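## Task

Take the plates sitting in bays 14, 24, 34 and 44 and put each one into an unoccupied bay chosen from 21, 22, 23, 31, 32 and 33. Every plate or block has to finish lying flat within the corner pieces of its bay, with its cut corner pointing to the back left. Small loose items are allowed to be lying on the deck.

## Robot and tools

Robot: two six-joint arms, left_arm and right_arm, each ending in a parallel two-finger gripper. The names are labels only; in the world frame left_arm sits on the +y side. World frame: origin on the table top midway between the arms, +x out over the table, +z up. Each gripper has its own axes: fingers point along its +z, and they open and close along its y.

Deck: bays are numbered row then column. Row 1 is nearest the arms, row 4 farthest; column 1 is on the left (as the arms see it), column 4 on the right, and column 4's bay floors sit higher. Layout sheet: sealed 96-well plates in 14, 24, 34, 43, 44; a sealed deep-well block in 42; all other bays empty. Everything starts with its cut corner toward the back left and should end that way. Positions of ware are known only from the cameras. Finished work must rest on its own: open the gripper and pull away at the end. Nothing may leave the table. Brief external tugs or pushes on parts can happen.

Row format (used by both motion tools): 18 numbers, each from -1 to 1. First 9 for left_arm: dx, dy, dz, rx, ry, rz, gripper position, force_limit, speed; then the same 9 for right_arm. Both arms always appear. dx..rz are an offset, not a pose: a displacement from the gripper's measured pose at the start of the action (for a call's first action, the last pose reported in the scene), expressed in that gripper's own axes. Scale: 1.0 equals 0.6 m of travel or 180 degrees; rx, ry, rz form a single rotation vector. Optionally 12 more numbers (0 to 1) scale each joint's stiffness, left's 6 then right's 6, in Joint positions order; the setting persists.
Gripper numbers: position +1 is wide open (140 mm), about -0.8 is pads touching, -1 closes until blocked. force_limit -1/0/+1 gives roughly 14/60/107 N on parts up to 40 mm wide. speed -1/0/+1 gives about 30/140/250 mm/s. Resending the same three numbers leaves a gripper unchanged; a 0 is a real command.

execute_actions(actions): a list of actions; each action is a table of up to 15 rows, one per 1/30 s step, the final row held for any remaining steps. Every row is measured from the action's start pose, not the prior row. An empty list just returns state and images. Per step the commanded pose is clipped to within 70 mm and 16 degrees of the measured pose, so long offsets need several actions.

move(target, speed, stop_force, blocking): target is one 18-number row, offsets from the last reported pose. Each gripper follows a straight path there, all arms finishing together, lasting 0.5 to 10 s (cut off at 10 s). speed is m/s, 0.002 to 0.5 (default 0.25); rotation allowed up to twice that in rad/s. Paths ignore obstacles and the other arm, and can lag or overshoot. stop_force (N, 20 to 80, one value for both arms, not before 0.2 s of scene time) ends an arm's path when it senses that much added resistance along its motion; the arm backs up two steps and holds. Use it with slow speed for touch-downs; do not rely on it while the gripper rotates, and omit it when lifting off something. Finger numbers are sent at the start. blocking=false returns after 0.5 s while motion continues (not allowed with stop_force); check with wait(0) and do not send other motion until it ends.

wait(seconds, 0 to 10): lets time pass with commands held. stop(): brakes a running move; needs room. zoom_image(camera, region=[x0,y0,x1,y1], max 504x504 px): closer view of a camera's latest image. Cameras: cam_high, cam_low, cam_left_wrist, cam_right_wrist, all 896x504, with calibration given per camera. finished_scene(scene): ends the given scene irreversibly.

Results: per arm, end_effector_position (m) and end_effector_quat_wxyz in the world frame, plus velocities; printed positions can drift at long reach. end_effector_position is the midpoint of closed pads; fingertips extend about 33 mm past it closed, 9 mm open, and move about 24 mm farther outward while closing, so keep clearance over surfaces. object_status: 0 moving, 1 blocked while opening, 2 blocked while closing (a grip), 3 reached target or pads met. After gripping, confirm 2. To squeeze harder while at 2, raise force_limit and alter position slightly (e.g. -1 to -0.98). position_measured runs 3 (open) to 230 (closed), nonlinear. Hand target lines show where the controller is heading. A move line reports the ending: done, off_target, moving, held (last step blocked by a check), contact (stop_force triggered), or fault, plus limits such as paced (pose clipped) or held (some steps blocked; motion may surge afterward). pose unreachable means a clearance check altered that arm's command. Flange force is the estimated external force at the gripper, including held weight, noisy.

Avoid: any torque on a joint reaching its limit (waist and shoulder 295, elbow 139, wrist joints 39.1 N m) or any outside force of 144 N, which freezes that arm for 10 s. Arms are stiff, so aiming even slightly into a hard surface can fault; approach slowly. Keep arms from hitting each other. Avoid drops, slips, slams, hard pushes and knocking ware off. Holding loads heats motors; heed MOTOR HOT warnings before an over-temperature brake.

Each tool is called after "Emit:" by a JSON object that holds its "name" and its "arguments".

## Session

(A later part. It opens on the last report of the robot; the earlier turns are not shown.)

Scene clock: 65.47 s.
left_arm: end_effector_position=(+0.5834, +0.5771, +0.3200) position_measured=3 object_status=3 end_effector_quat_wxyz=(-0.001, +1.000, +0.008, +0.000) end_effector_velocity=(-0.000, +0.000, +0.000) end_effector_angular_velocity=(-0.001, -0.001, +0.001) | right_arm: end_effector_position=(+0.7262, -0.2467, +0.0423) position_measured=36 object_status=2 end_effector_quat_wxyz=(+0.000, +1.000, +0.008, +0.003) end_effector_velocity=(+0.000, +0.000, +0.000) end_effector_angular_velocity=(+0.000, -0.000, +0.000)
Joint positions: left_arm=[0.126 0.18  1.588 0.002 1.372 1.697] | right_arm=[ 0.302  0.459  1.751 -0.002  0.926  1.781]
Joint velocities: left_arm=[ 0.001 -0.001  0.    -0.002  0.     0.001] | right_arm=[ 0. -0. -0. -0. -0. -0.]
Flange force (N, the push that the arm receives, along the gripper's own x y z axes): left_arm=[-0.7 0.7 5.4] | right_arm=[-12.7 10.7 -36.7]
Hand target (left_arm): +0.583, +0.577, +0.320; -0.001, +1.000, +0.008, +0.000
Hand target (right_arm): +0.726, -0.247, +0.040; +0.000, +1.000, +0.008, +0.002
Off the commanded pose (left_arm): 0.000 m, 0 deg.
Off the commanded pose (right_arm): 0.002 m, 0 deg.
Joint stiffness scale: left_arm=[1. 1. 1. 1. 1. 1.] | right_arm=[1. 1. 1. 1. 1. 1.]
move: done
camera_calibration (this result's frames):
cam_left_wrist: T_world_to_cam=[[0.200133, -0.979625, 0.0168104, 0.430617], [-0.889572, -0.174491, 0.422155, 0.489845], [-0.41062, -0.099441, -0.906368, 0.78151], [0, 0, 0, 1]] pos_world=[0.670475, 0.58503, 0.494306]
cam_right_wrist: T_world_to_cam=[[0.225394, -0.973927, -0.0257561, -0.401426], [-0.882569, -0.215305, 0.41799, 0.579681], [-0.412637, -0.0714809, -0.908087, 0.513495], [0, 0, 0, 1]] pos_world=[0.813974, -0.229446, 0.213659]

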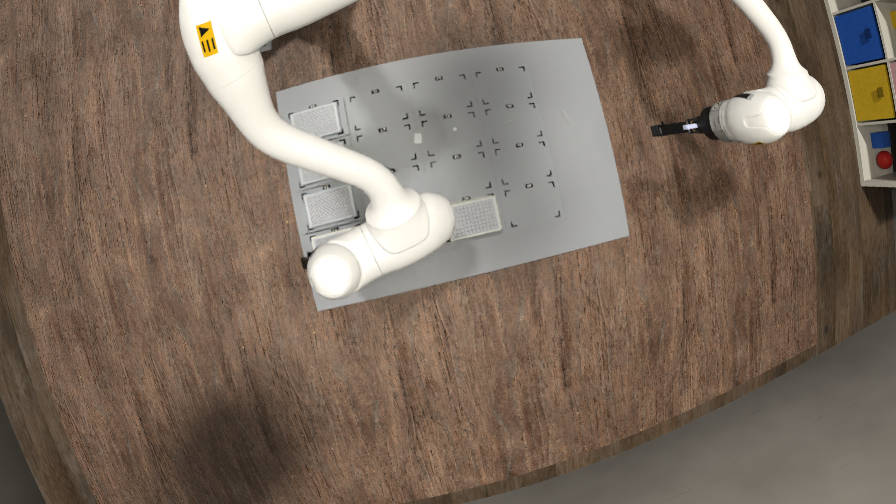

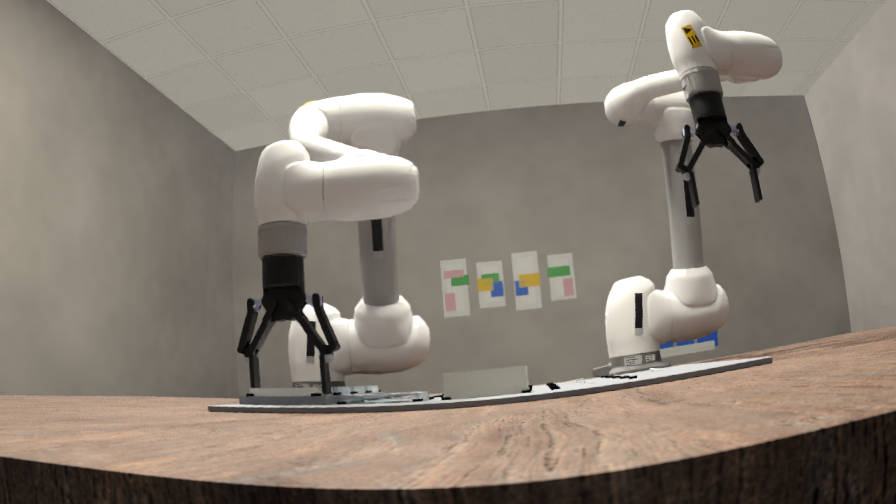

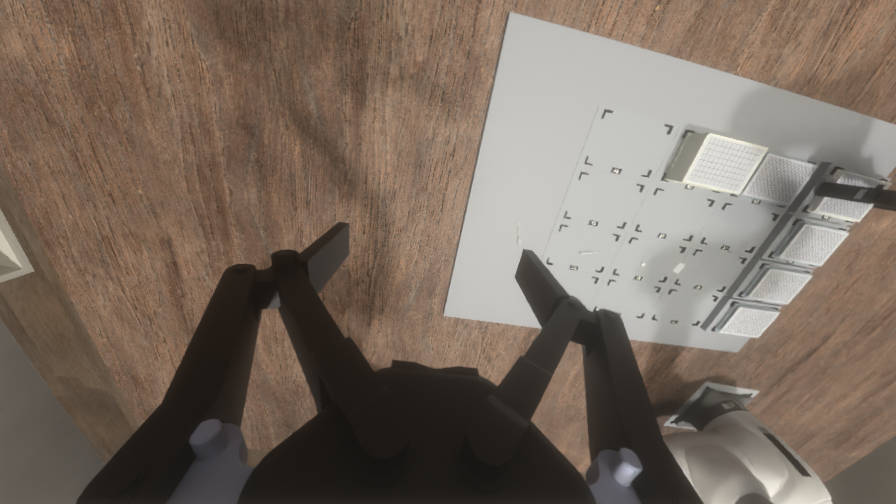

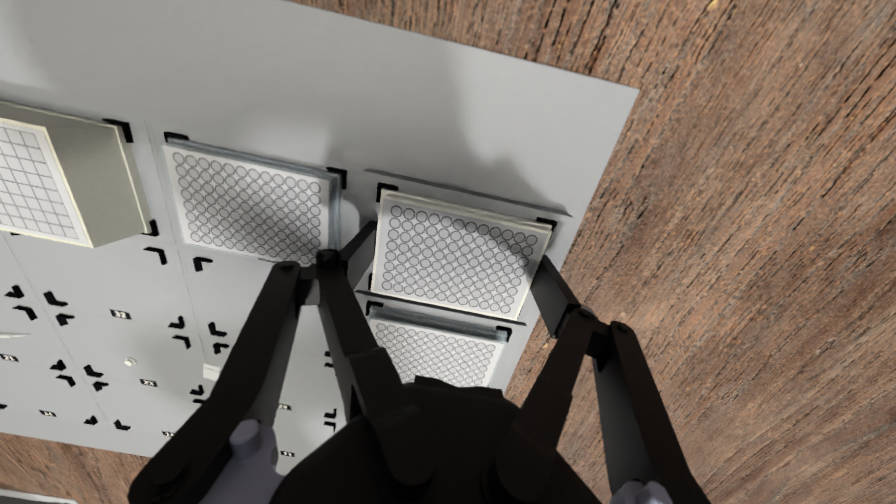

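Emit:
{"name": "move", "arguments": {"target": [0,0,0,0,0,0,1,0,0, 0,0,-0.06,0,0,0,-1,0.2,-0.7], "speed": 0.08}}

Emit:
{"name": "move", "arguments": {"target": [0,0,0,0,0,0,1,0,0, -0.176,-0.279,0,0,0,0,-1,0.2,-0.7], "speed": 0.2}}

Emit:
{"name": "move", "arguments": {"target": [0,0,0,0,0,0,1,0,0, 0,0,0.055,0,0,0,-1,0.2,-0.7], "speed": 0.06}}

Emit:
{"name": "zoom_image", "arguments": {"camera": "cam_right_wrist", "region": [320, 120, 600, 340]}}

Scene clock: 72.93 s.
left_arm: end_effector_position=(+0.5834, +0.5771, +0.3200) position_measured=3 object_status=3 end_effector_quat_wxyz=(-0.001, +1.000, +0.008, +0.000) end_effector_velocity=(-0.000, +0.001, +0.000) end_effector_angular_velocity=(+0.001, +0.001, -0.001) | right_arm: end_effector_position=(+0.7254, -0.2469, +0.0741) position_measured=37 object_status=2 end_effector_quat_wxyz=(+0.000, +1.000, +0.008, +0.002) end_effector_velocity=(-0.001, -0.001, +0.001) end_effector_angular_velocity=(-0.002, +0.002, +0.000)
Joint positions: left_arm=[0.126 0.18  1.588 0.002 1.372 1.697] | right_arm=[ 0.302  0.429  1.729 -0.002  0.98   1.781]
Joint velocities: left_arm=[ 0.    -0.     0.     0.001  0.001  0.001] | right_arm=[-0.001 -0.001 -0.    -0.002  0.004  0.   ]
Flange force (N, the push that the arm receives, along the gripper's own x y z axes): left_arm=[-0.3 1.5 5.1] | right_arm=[-1.3 8.4 2.0]
Hand target (left_arm): +0.583, +0.577, +0.320; -0.001, +1.000, +0.008, +0.000
Hand target (right_arm): +0.726, -0.247, +0.078; +0.000, +1.000, +0.008, +0.003
Off the commanded pose (left_arm): 0.000 m, 0 deg.
Off the commanded pose (right_arm): 0.004 m, 0 deg.
Joint stiffness scale: left_arm=[1. 1. 1. 1. 1. 1.] | right_arm=[1. 1. 1. 1. 1. 1.]
move: off_target (right_arm)
camera_calibration (this result's frames):
cam_left_wrist: T_world_to_cam=[[0.200132, -0.979625, 0.0168105, 0.430617], [-0.889572, -0.174491, 0.422155, 0.489844], [-0.41062, -0.0994411, -0.906368, 0.78151], [0, 0, 0, 1]] pos_world=[0.670475, 0.58503, 0.494306]
cam_right_wrist: T_world_to_cam=[[0.225286, -0.973953, -0.0257131, -0.400553], [-0.881906, -0.21507, 0.419509, 0.565084], [-0.414112, -0.071833, -0.907387, 0.542866], [0, 0, 0, 1]] pos_world=[0.813397, -0.229592, 0.245233]

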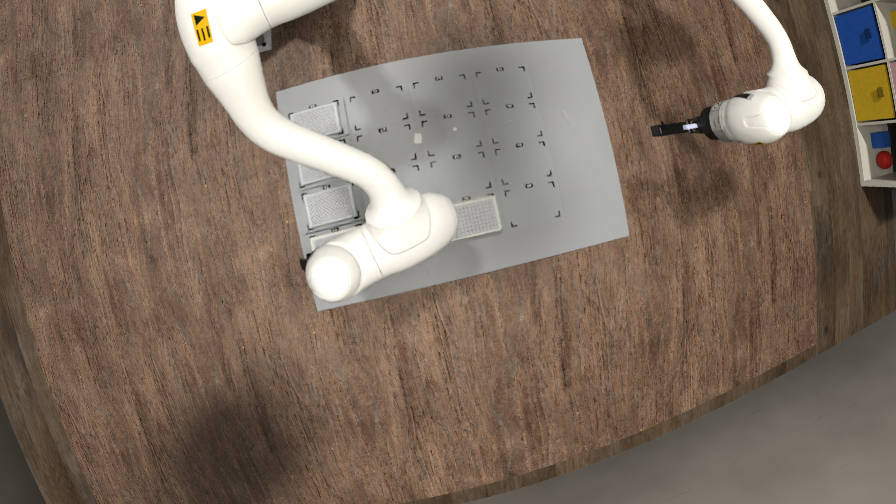

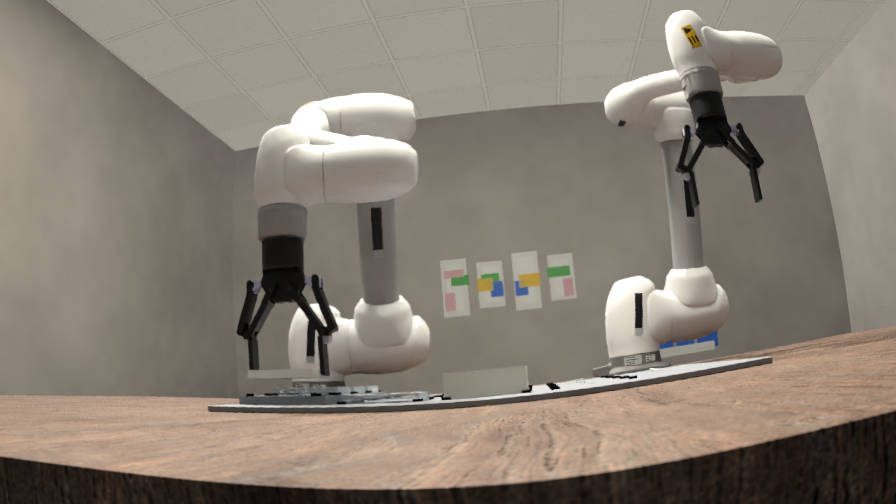

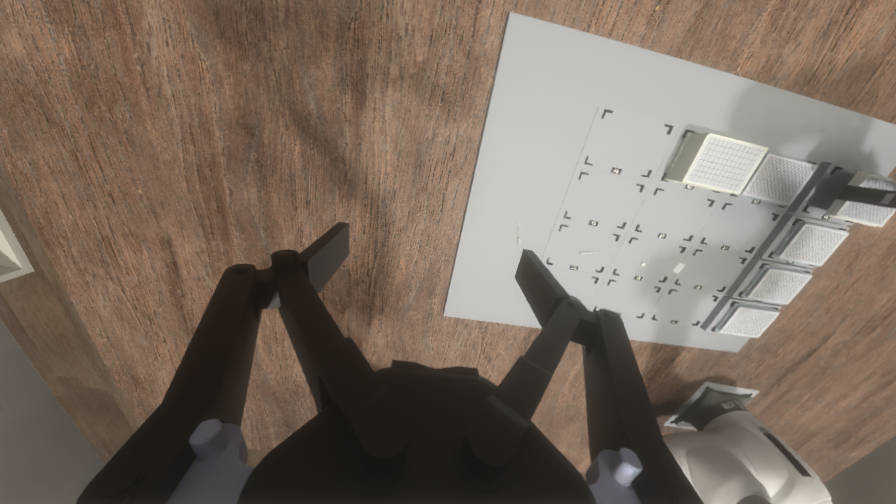

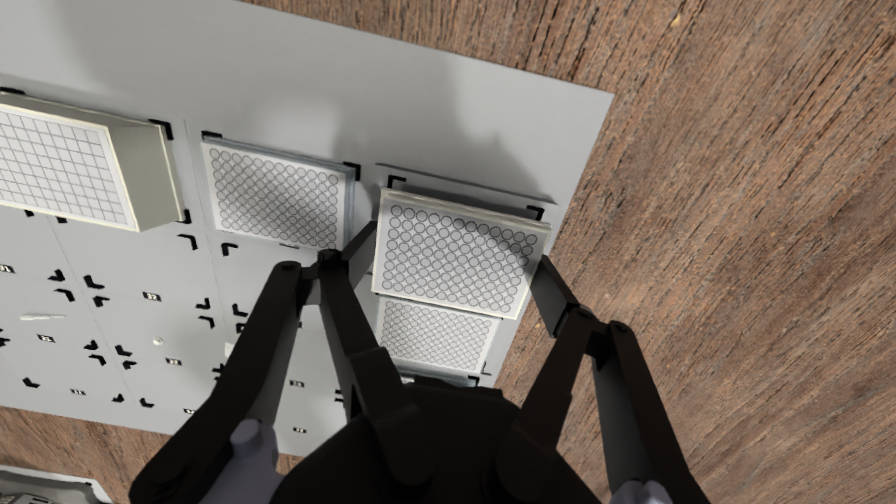

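Scene clock: 74.50 s.
left_arm: end_effector_position=(+0.5834, +0.5771, +0.3200) position_measured=3 object_status=3 end_effector_quat_wxyz=(-0.001, +1.000, +0.008, +0.000) end_effector_velocity=(-0.000, +0.000, +0.001) end_effector_angular_velocity=(-0.000, -0.001, +0.001) | right_arm: end_effector_position=(+0.6183, -0.0813, +0.0732) position_measured=37 object_status=2 end_effector_quat_wxyz=(+0.001, +1.000, +0.011, -0.000) end_effector_velocity=(-0.001, +0.002, +0.000) end_effector_angular_velocity=(+0.001, -0.000, -0.002)
Joint positions: left_arm=[0.126 0.18  1.588 0.002 1.372 1.697] | right_arm=[ 0.576  0.388  1.795 -0.002  0.961  2.048]
Joint velocities: left_arm=[ 0.    -0.002  0.    -0.001  0.    -0.   ] | right_arm=[ 0.002  0.    -0.001  0.001 -0.     0.004]
Flange force (N, the push that the arm receives, along the gripper's own x y z axes): left_arm=[-1.5 0.5 4.7] | right_arm=[2.2 6.1 4.0]
Hand target (left_arm): +0.583, +0.577, +0.320; -0.001, +1.000, +0.008, +0.000
Hand target (right_arm): +0.617, -0.081, +0.074; -0.000, +1.000, +0.008, +0.002
Off the commanded pose (left_arm): 0.000 m, 0 deg.
Off the commanded pose (right_arm): 0.001 m, 0 deg.
Joint stiffness scale: left_arm=[1. 1. 1. 1. 1. 1.] | right_arm=[1. 1. 1. 1. 1. 1.]
move: done
camera_calibration (this result's frames):
cam_left_wrist: T_world_to_cam=[[0.200132, -0.979625, 0.0168104, 0.430617], [-0.889572, -0.174491, 0.422155, 0.489844], [-0.41062, -0.099441, -0.906368, 0.78151], [0, 0, 0, 1]] pos_world=[0.670475, 0.58503, 0.494306]
cam_right_wrist: T_world_to_cam=[[0.231031, -0.972614, -0.0254305, -0.218626], [-0.8787, -0.219803, 0.42376, 0.503961], [-0.417744, -0.0755559, -0.905418, 0.51142], [0, 0, 0, 1]] pos_world=[0.706983, -0.0632259, 0.243931]

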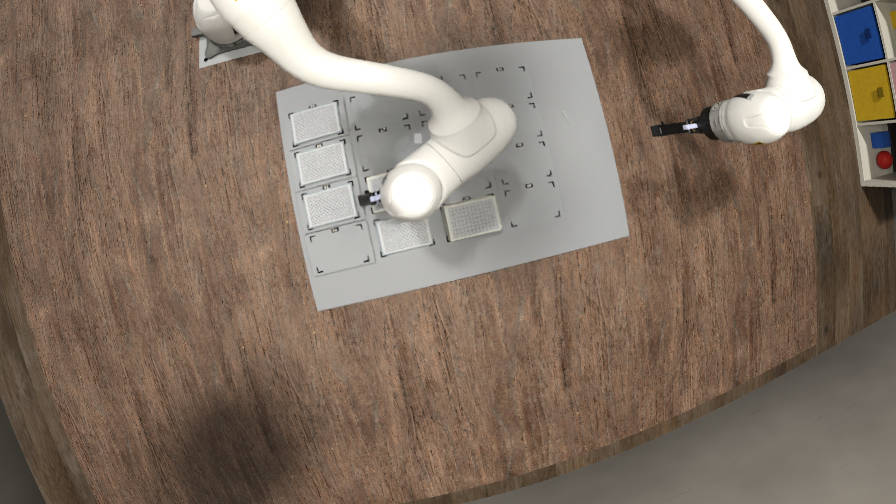

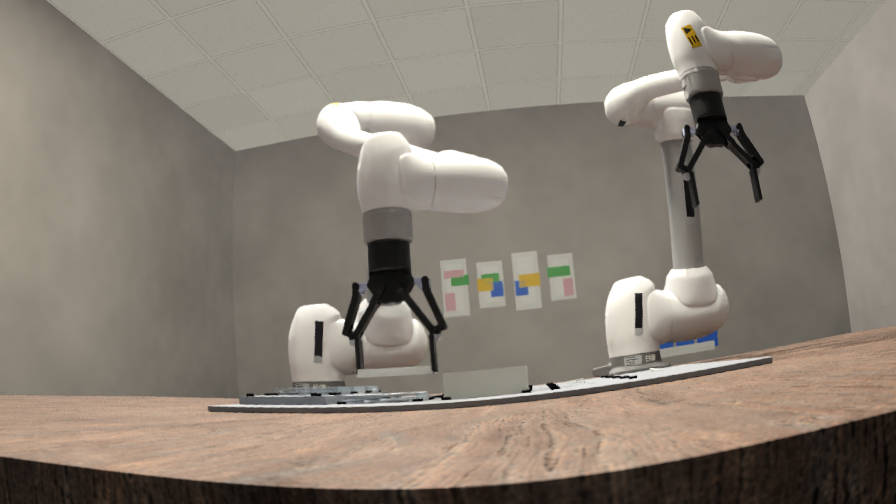

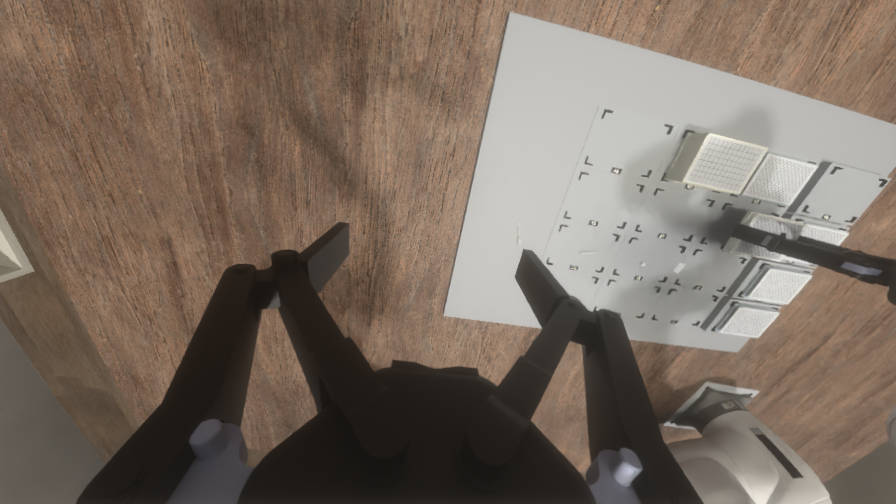

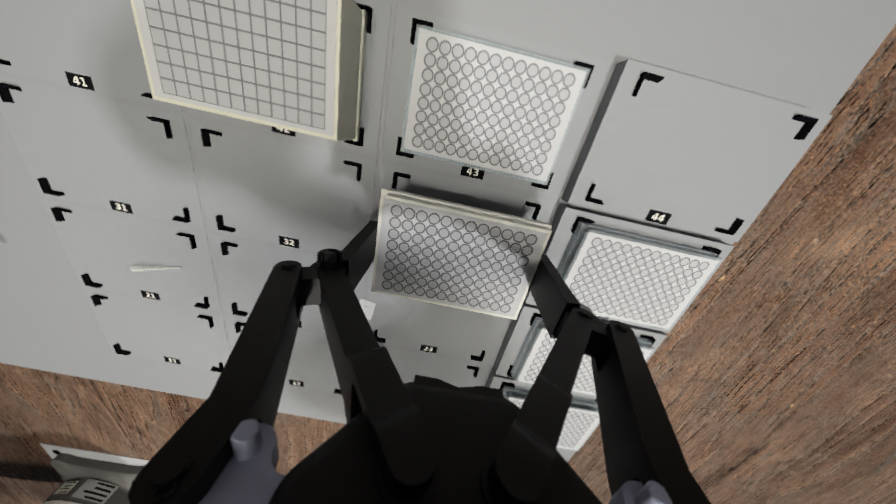

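Scene clock: 75.43 s.
left_arm: end_effector_position=(+0.5834, +0.5771, +0.3200) position_measured=3 object_status=3 end_effector_quat_wxyz=(-0.001, +1.000, +0.008, +0.000) end_effector_velocity=(-0.000, +0.000, +0.001) end_effector_angular_velocity=(-0.001, -0.001, +0.001) | right_arm: end_effector_position=(+0.6190, -0.0809, +0.0443) position_measured=37 object_status=2 end_effector_quat_wxyz=(+0.000, +1.000, +0.011, +0.000) end_effector_velocity=(+0.001, -0.000, -0.002) end_effector_angular_velocity=(+0.001, -0.002, -0.001)
Joint positions: left_arm=[0.126 0.18  1.588 0.002 1.372 1.697] | right_arm=[ 0.576  0.416  1.814 -0.002  0.911  2.048]
Joint velocities: left_arm=[ 0.001 -0.001  0.    -0.001  0.    -0.   ] | right_arm=[-0.001  0.002  0.001  0.001 -0.005 -0.   ]
Flange force (N, the push that the arm receives, along the gripper's own x y z axes): left_arm=[-1.5 1.6 4.9] | right_arm=[3.5 7.0 5.3]
Hand target (left_arm): +0.583, +0.577, +0.320; -0.001, +1.000, +0.008, +0.000
Hand target (right_arm): +0.618, -0.081, +0.040; +0.001, +1.000, +0.011, -0.000
Off the commanded pose (left_arm): 0.000 m, 0 deg.
Off the commanded pose (right_arm): 0.004 m, 0 deg.
Joint stiffness scale: left_arm=[1. 1. 1. 1. 1. 1.] | right_arm=[1. 1. 1. 1. 1. 1.]
move: off_target (right_arm)
camera_calibration (this result's frames):
cam_left_wrist: T_world_to_cam=[[0.200133, -0.979625, 0.0168105, 0.430617], [-0.889572, -0.174491, 0.422155, 0.489845], [-0.41062, -0.0994411, -0.906368, 0.78151], [0, 0, 0, 1]] pos_world=[0.670475, 0.58503, 0.494306]
cam_right_wrist: T_world_to_cam=[[0.231107, -0.972583, -0.0259155, -0.219126], [-0.879308, -0.220196, 0.422293, 0.517347], [-0.416421, -0.0748073, -0.906089, 0.484872], [0, 0, 0, 1]] pos_world=[0.70746, -0.0629285, 0.215187]

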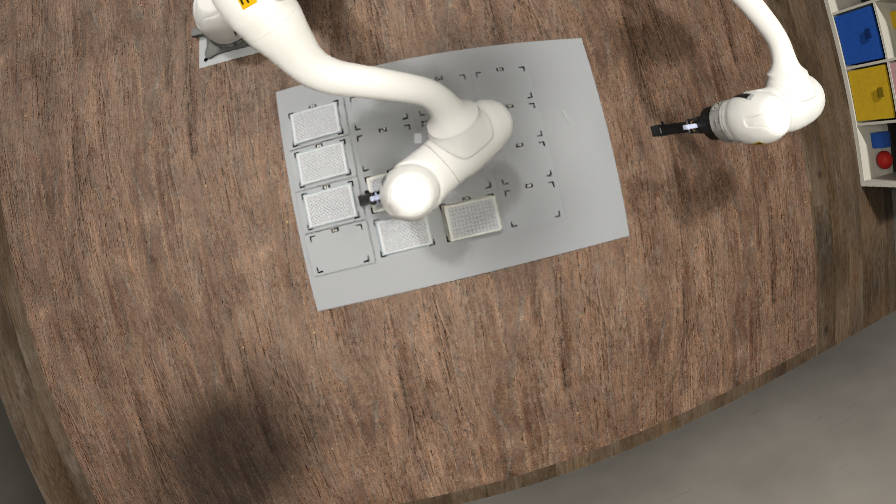

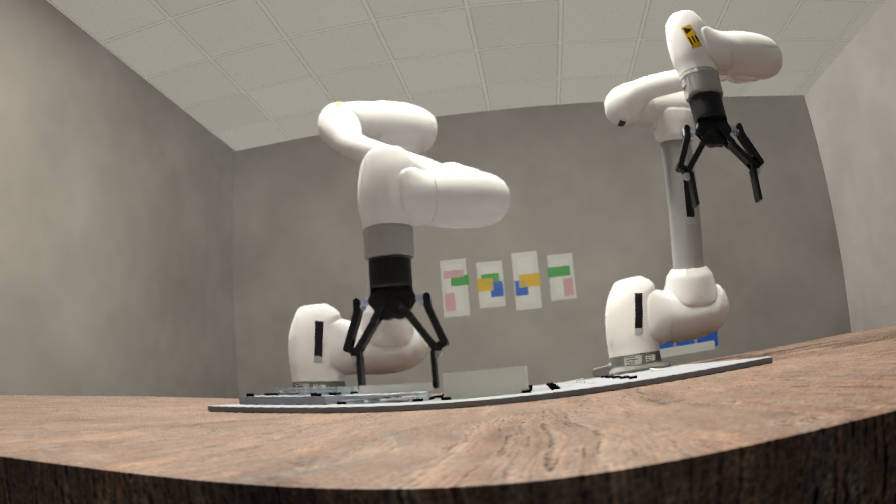

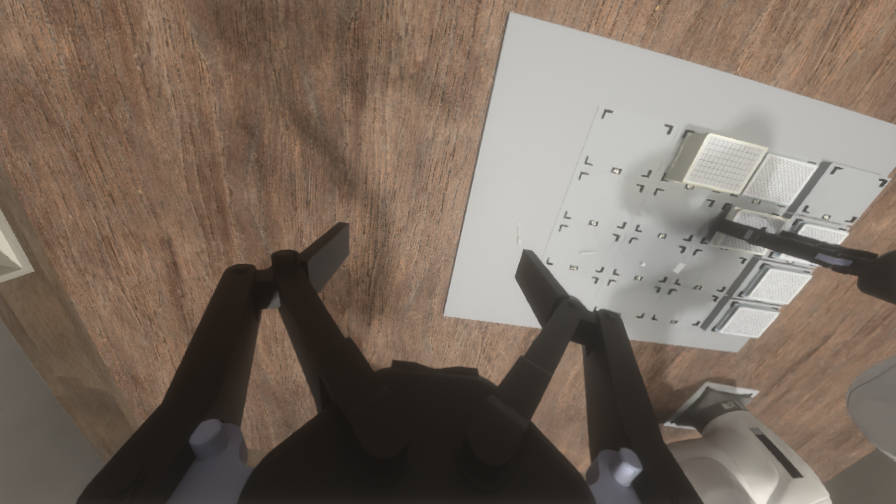

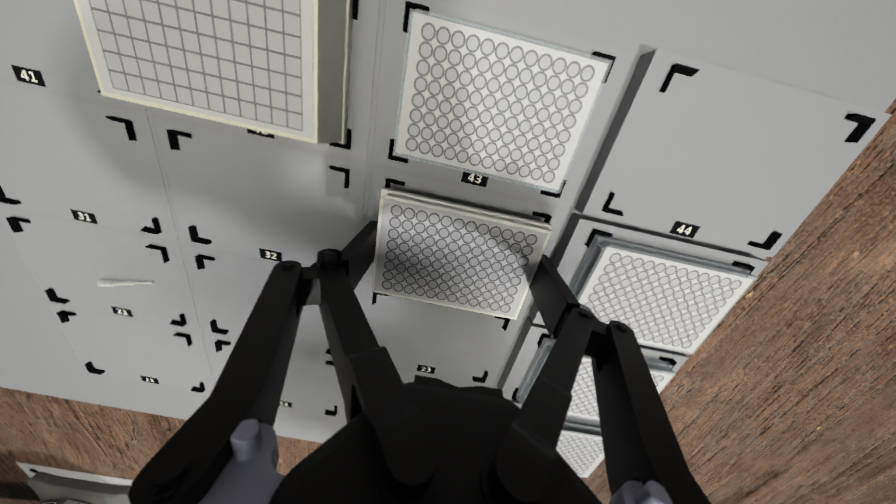

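Region (320, 120, 600, 340) of cam_right_wrist's 896x504 image, scaled by 1.800, with more detail than that image has; it fills the top 396 rows of this view, and the rest is white.

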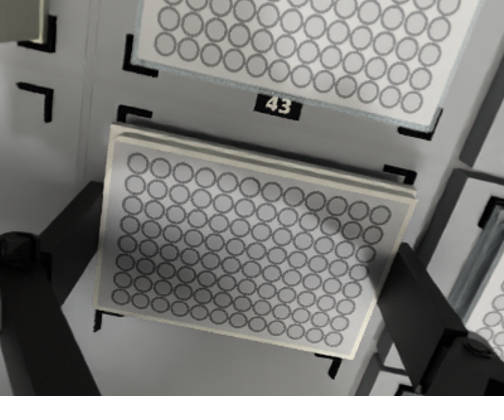

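Emit:
{"name": "move", "arguments": {"target": [0,0,0,0,0,0,1,0,0, -0.0025,0.005,0.023,0,0,0.004,-1,0.2,-0.7], "speed": 0.03}}

Emit:
{"name": "zoom_image", "arguments": {"camera": "cam_right_wrist", "region": [320, 120, 600, 340]}}

Scene clock: 84.77 s.
left_arm: end_effector_position=(+0.5834, +0.5771, +0.3200) position_measured=3 object_status=3 end_effector_quat_wxyz=(-0.001, +1.000, +0.008, +0.000) end_effector_velocity=(+0.000, +0.001, +0.000) end_effector_angular_velocity=(+0.002, -0.001, -0.001) | right_arm: end_effector_position=(+0.6180, -0.0826, +0.0346) position_measured=37 object_status=2 end_effector_quat_wxyz=(+0.000, +1.000, +0.009, +0.001) end_effector_velocity=(-0.000, -0.000, -0.002) end_effector_angular_velocity=(-0.000, -0.001, -0.001)
Joint positions: left_arm=[0.126 0.18  1.588 0.002 1.372 1.697] | right_arm=[ 0.574  0.423  1.825 -0.002  0.891  2.05 ]
Joint velocities: left_arm=[-0.    -0.    -0.     0.002 -0.     0.001] | right_arm=[ 0.     0.001  0.002 -0.001 -0.005  0.002]
Flange force (N, the push that the arm receives, along the gripper's own x y z axes): left_arm=[-0.5 1.2 5.1] | right_arm=[6.4 6.6 4.6]
Hand target (left_arm): +0.583, +0.577, +0.320; -0.001, +1.000, +0.008, +0.000
Hand target (right_arm): +0.618, -0.084, +0.031; +0.000, +1.000, +0.005, +0.000
Off the commanded pose (left_arm): 0.000 m, 0 deg.
Off the commanded pose (right_arm): 0.004 m, 1 deg.
Joint stiffness scale: left_arm=[1. 1. 1. 1. 1. 1.] | right_arm=[1. 1. 1. 1. 1. 1.]
move: off_target (right_arm)
camera_calibration (this result's frames):
cam_left_wrist: T_world_to_cam=[[0.200132, -0.979625, 0.0168104, 0.430617], [-0.889572, -0.174491, 0.422155, 0.489844], [-0.41062, -0.099441, -0.906368, 0.78151], [0, 0, 0, 1]] pos_world=[0.670475, 0.58503, 0.494306]
cam_right_wrist: T_world_to_cam=[[0.227974, -0.973309, -0.0263915, -0.218867], [-0.880661, -0.217683, 0.420772, 0.521276], [-0.415287, -0.0726833, -0.906782, 0.475041], [0, 0, 0, 1]] pos_world=[0.706242, -0.0650247, 0.205644]

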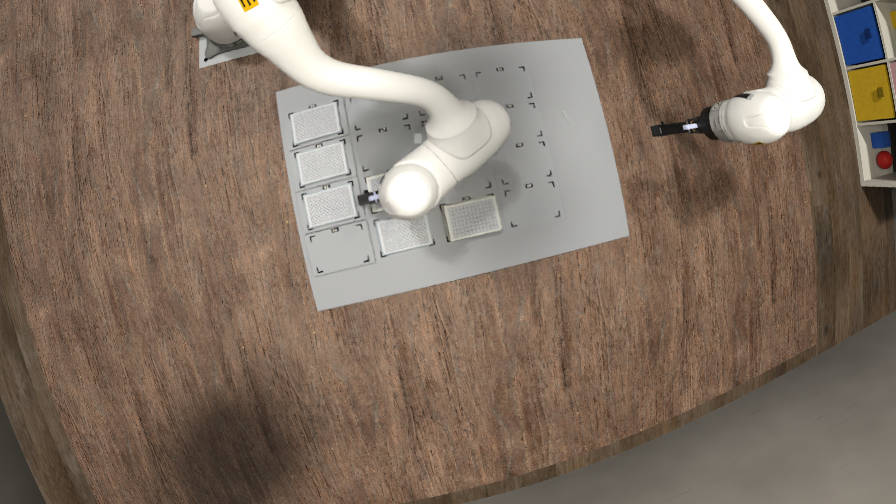

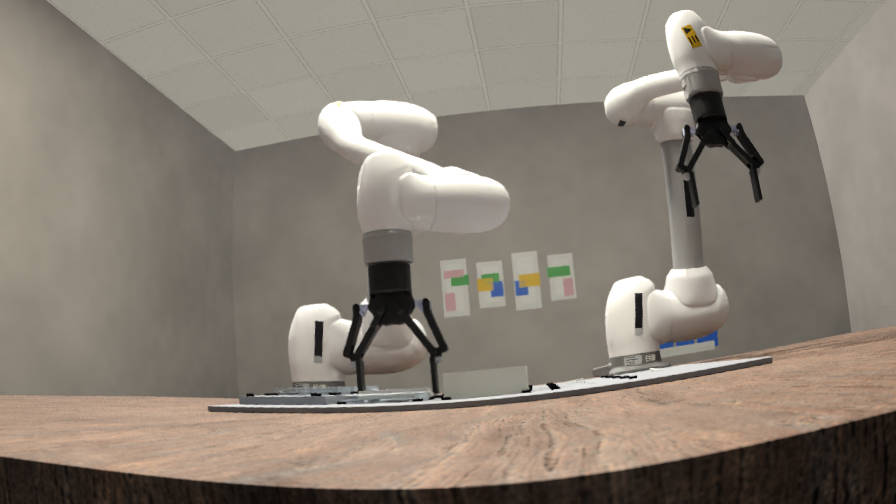

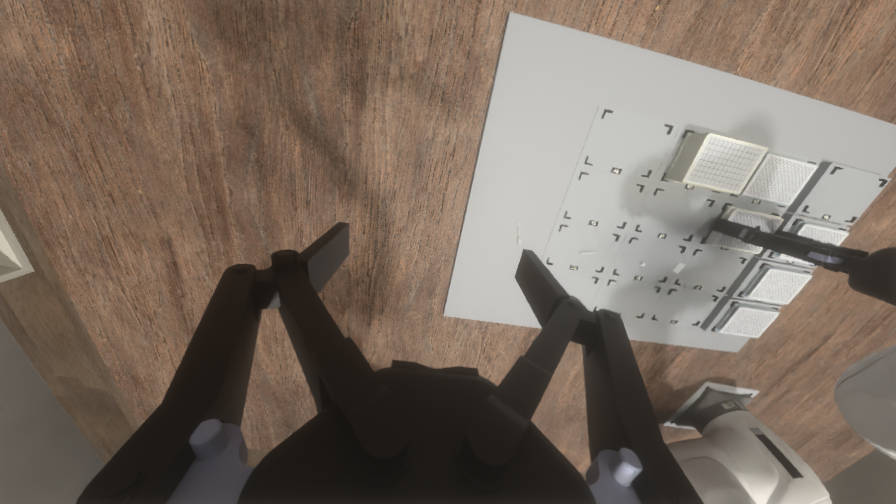

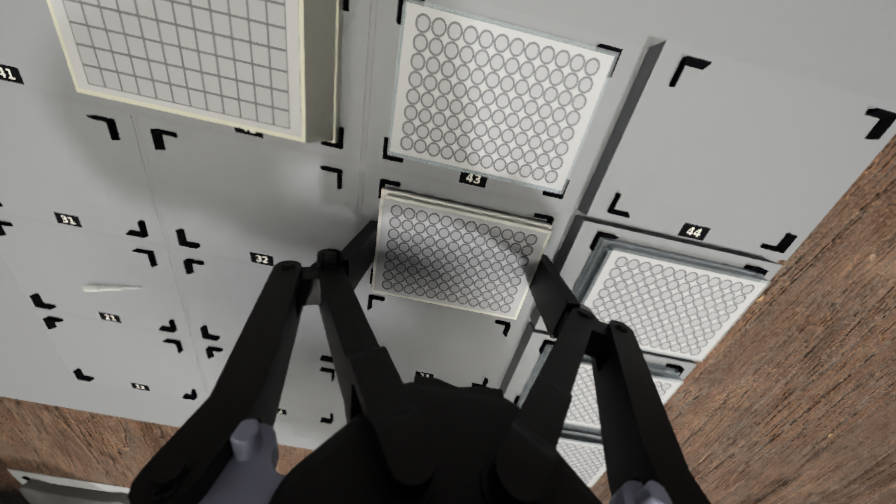

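Region (320, 120, 600, 340) of cam_right_wrist's 896x504 image, scaled by 1.800, with more detail than that image has; it fills the top 396 rows of this view, and the rest is white.

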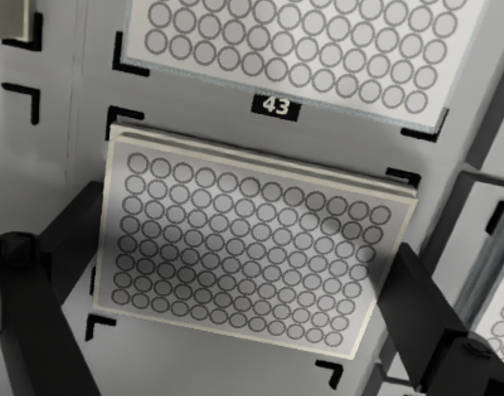

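Emit:
{"name": "move", "arguments": {"target": [0,0,0,0,0,0,1,0,0, 0,0.0007,0.02,0,0,0,-1,0.2,-0.7], "speed": 0.01, "stop_force": 20}}

Emit:
{"name": "zoom_image", "arguments": {"camera": "cam_right_wrist", "region": [320, 120, 600, 340]}}

Scene clock: 88.43 s.
left_arm: end_effector_position=(+0.5834, +0.5771, +0.3200) position_measured=3 object_status=3 end_effector_quat_wxyz=(-0.001, +1.000, +0.008, +0.000) end_effector_velocity=(+0.000, +0.000, -0.002) end_effector_angular_velocity=(-0.001, +0.003, +0.001) | right_arm: end_effector_position=(+0.6190, -0.0820, +0.0285) position_measured=37 object_status=2 end_effector_quat_wxyz=(-0.001, +1.000, +0.009, +0.002) end_effector_velocity=(-0.001, -0.001, -0.000) end_effector_angular_velocity=(-0.002, +0.000, +0.002)
Joint positions: left_arm=[0.126 0.18  1.588 0.002 1.372 1.697] | right_arm=[ 0.574  0.43   1.829 -0.002  0.878  2.05 ]
Joint velocities: left_arm=[ 0.001  0.002 -0.    -0.     0.001  0.   ] | right_arm=[ 0.     0.     0.001 -0.002 -0.    -0.001]
Flange force (N, the push that the arm receives, along the gripper's own x y z axes): left_arm=[0.0 0.7 5.1] | right_arm=[-2.1 8.1 -13.3]
Hand target (left_arm): +0.583, +0.577, +0.320; -0.001, +1.000, +0.008, +0.000
Hand target (right_arm): +0.618, -0.083, +0.023; +0.000, +1.000, +0.009, +0.001
Off the commanded pose (left_arm): 0.000 m, 0 deg.
Off the commanded pose (right_arm): 0.006 m, 0 deg.
Joint stiffness scale: left_arm=[1. 1. 1. 1. 1. 1.] | right_arm=[1. 1. 1. 1. 1. 1.]
move: off_target (right_arm)
camera_calibration (this result's frames):
cam_left_wrist: T_world_to_cam=[[0.200132, -0.979625, 0.0168104, 0.430617], [-0.889572, -0.174491, 0.422155, 0.489844], [-0.41062, -0.099441, -0.906368, 0.78151], [0, 0, 0, 1]] pos_world=[0.670475, 0.58503, 0.494306]
cam_right_wrist: T_world_to_cam=[[0.22781, -0.97333, -0.0270574, -0.218619], [-0.881625, -0.217983, 0.418593, 0.525509], [-0.413327, -0.0715052, -0.907771, 0.468921], [0, 0, 0, 1]] pos_world=[0.706924, -0.0647065, 0.199783]

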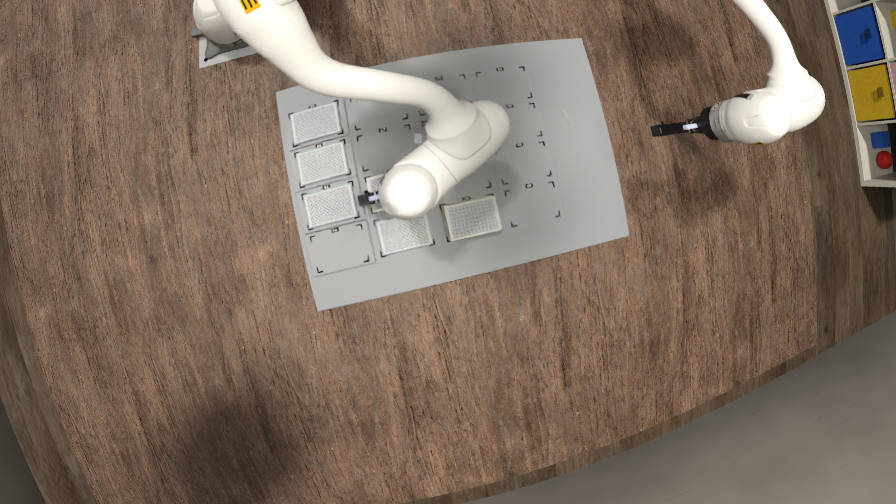

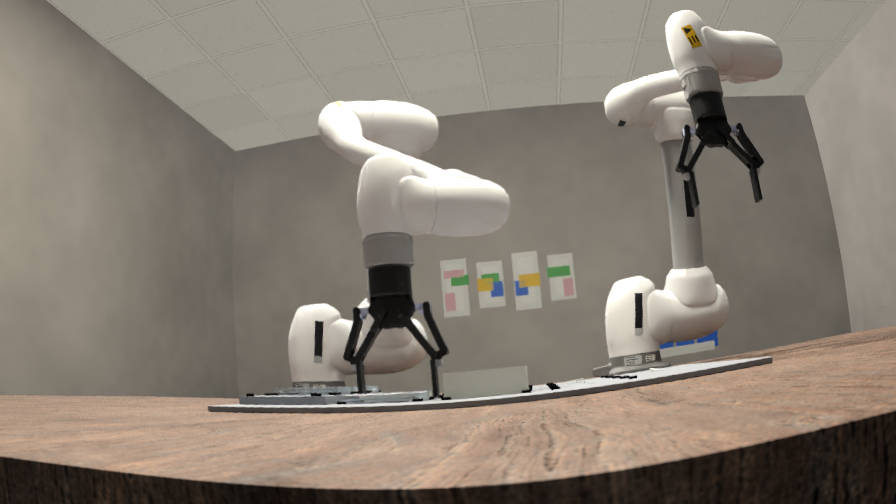

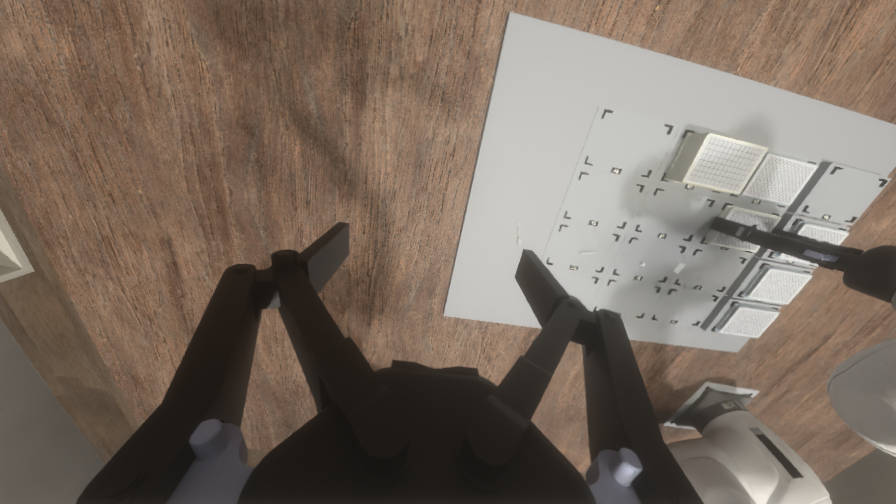

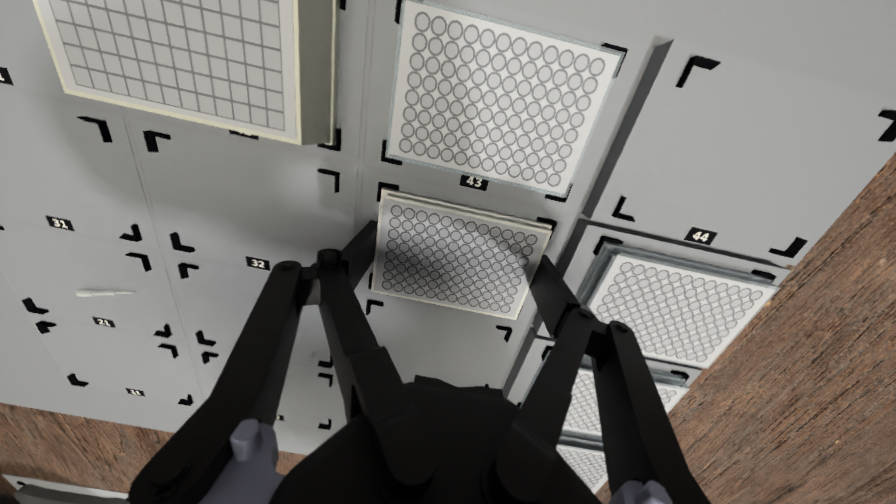

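Region (320, 120, 600, 340) of cam_right_wrist's 896x504 image, scaled by 1.800, with more detail than that image has; it fills the top 396 rows of this view, and the rest is white.

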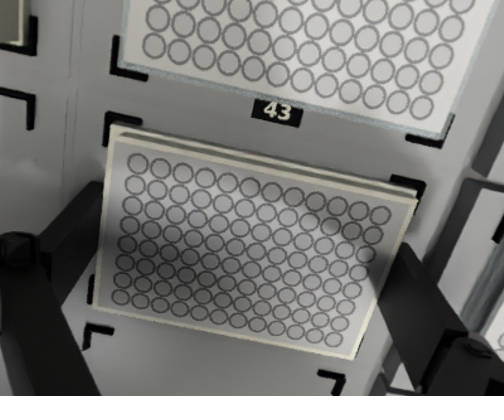

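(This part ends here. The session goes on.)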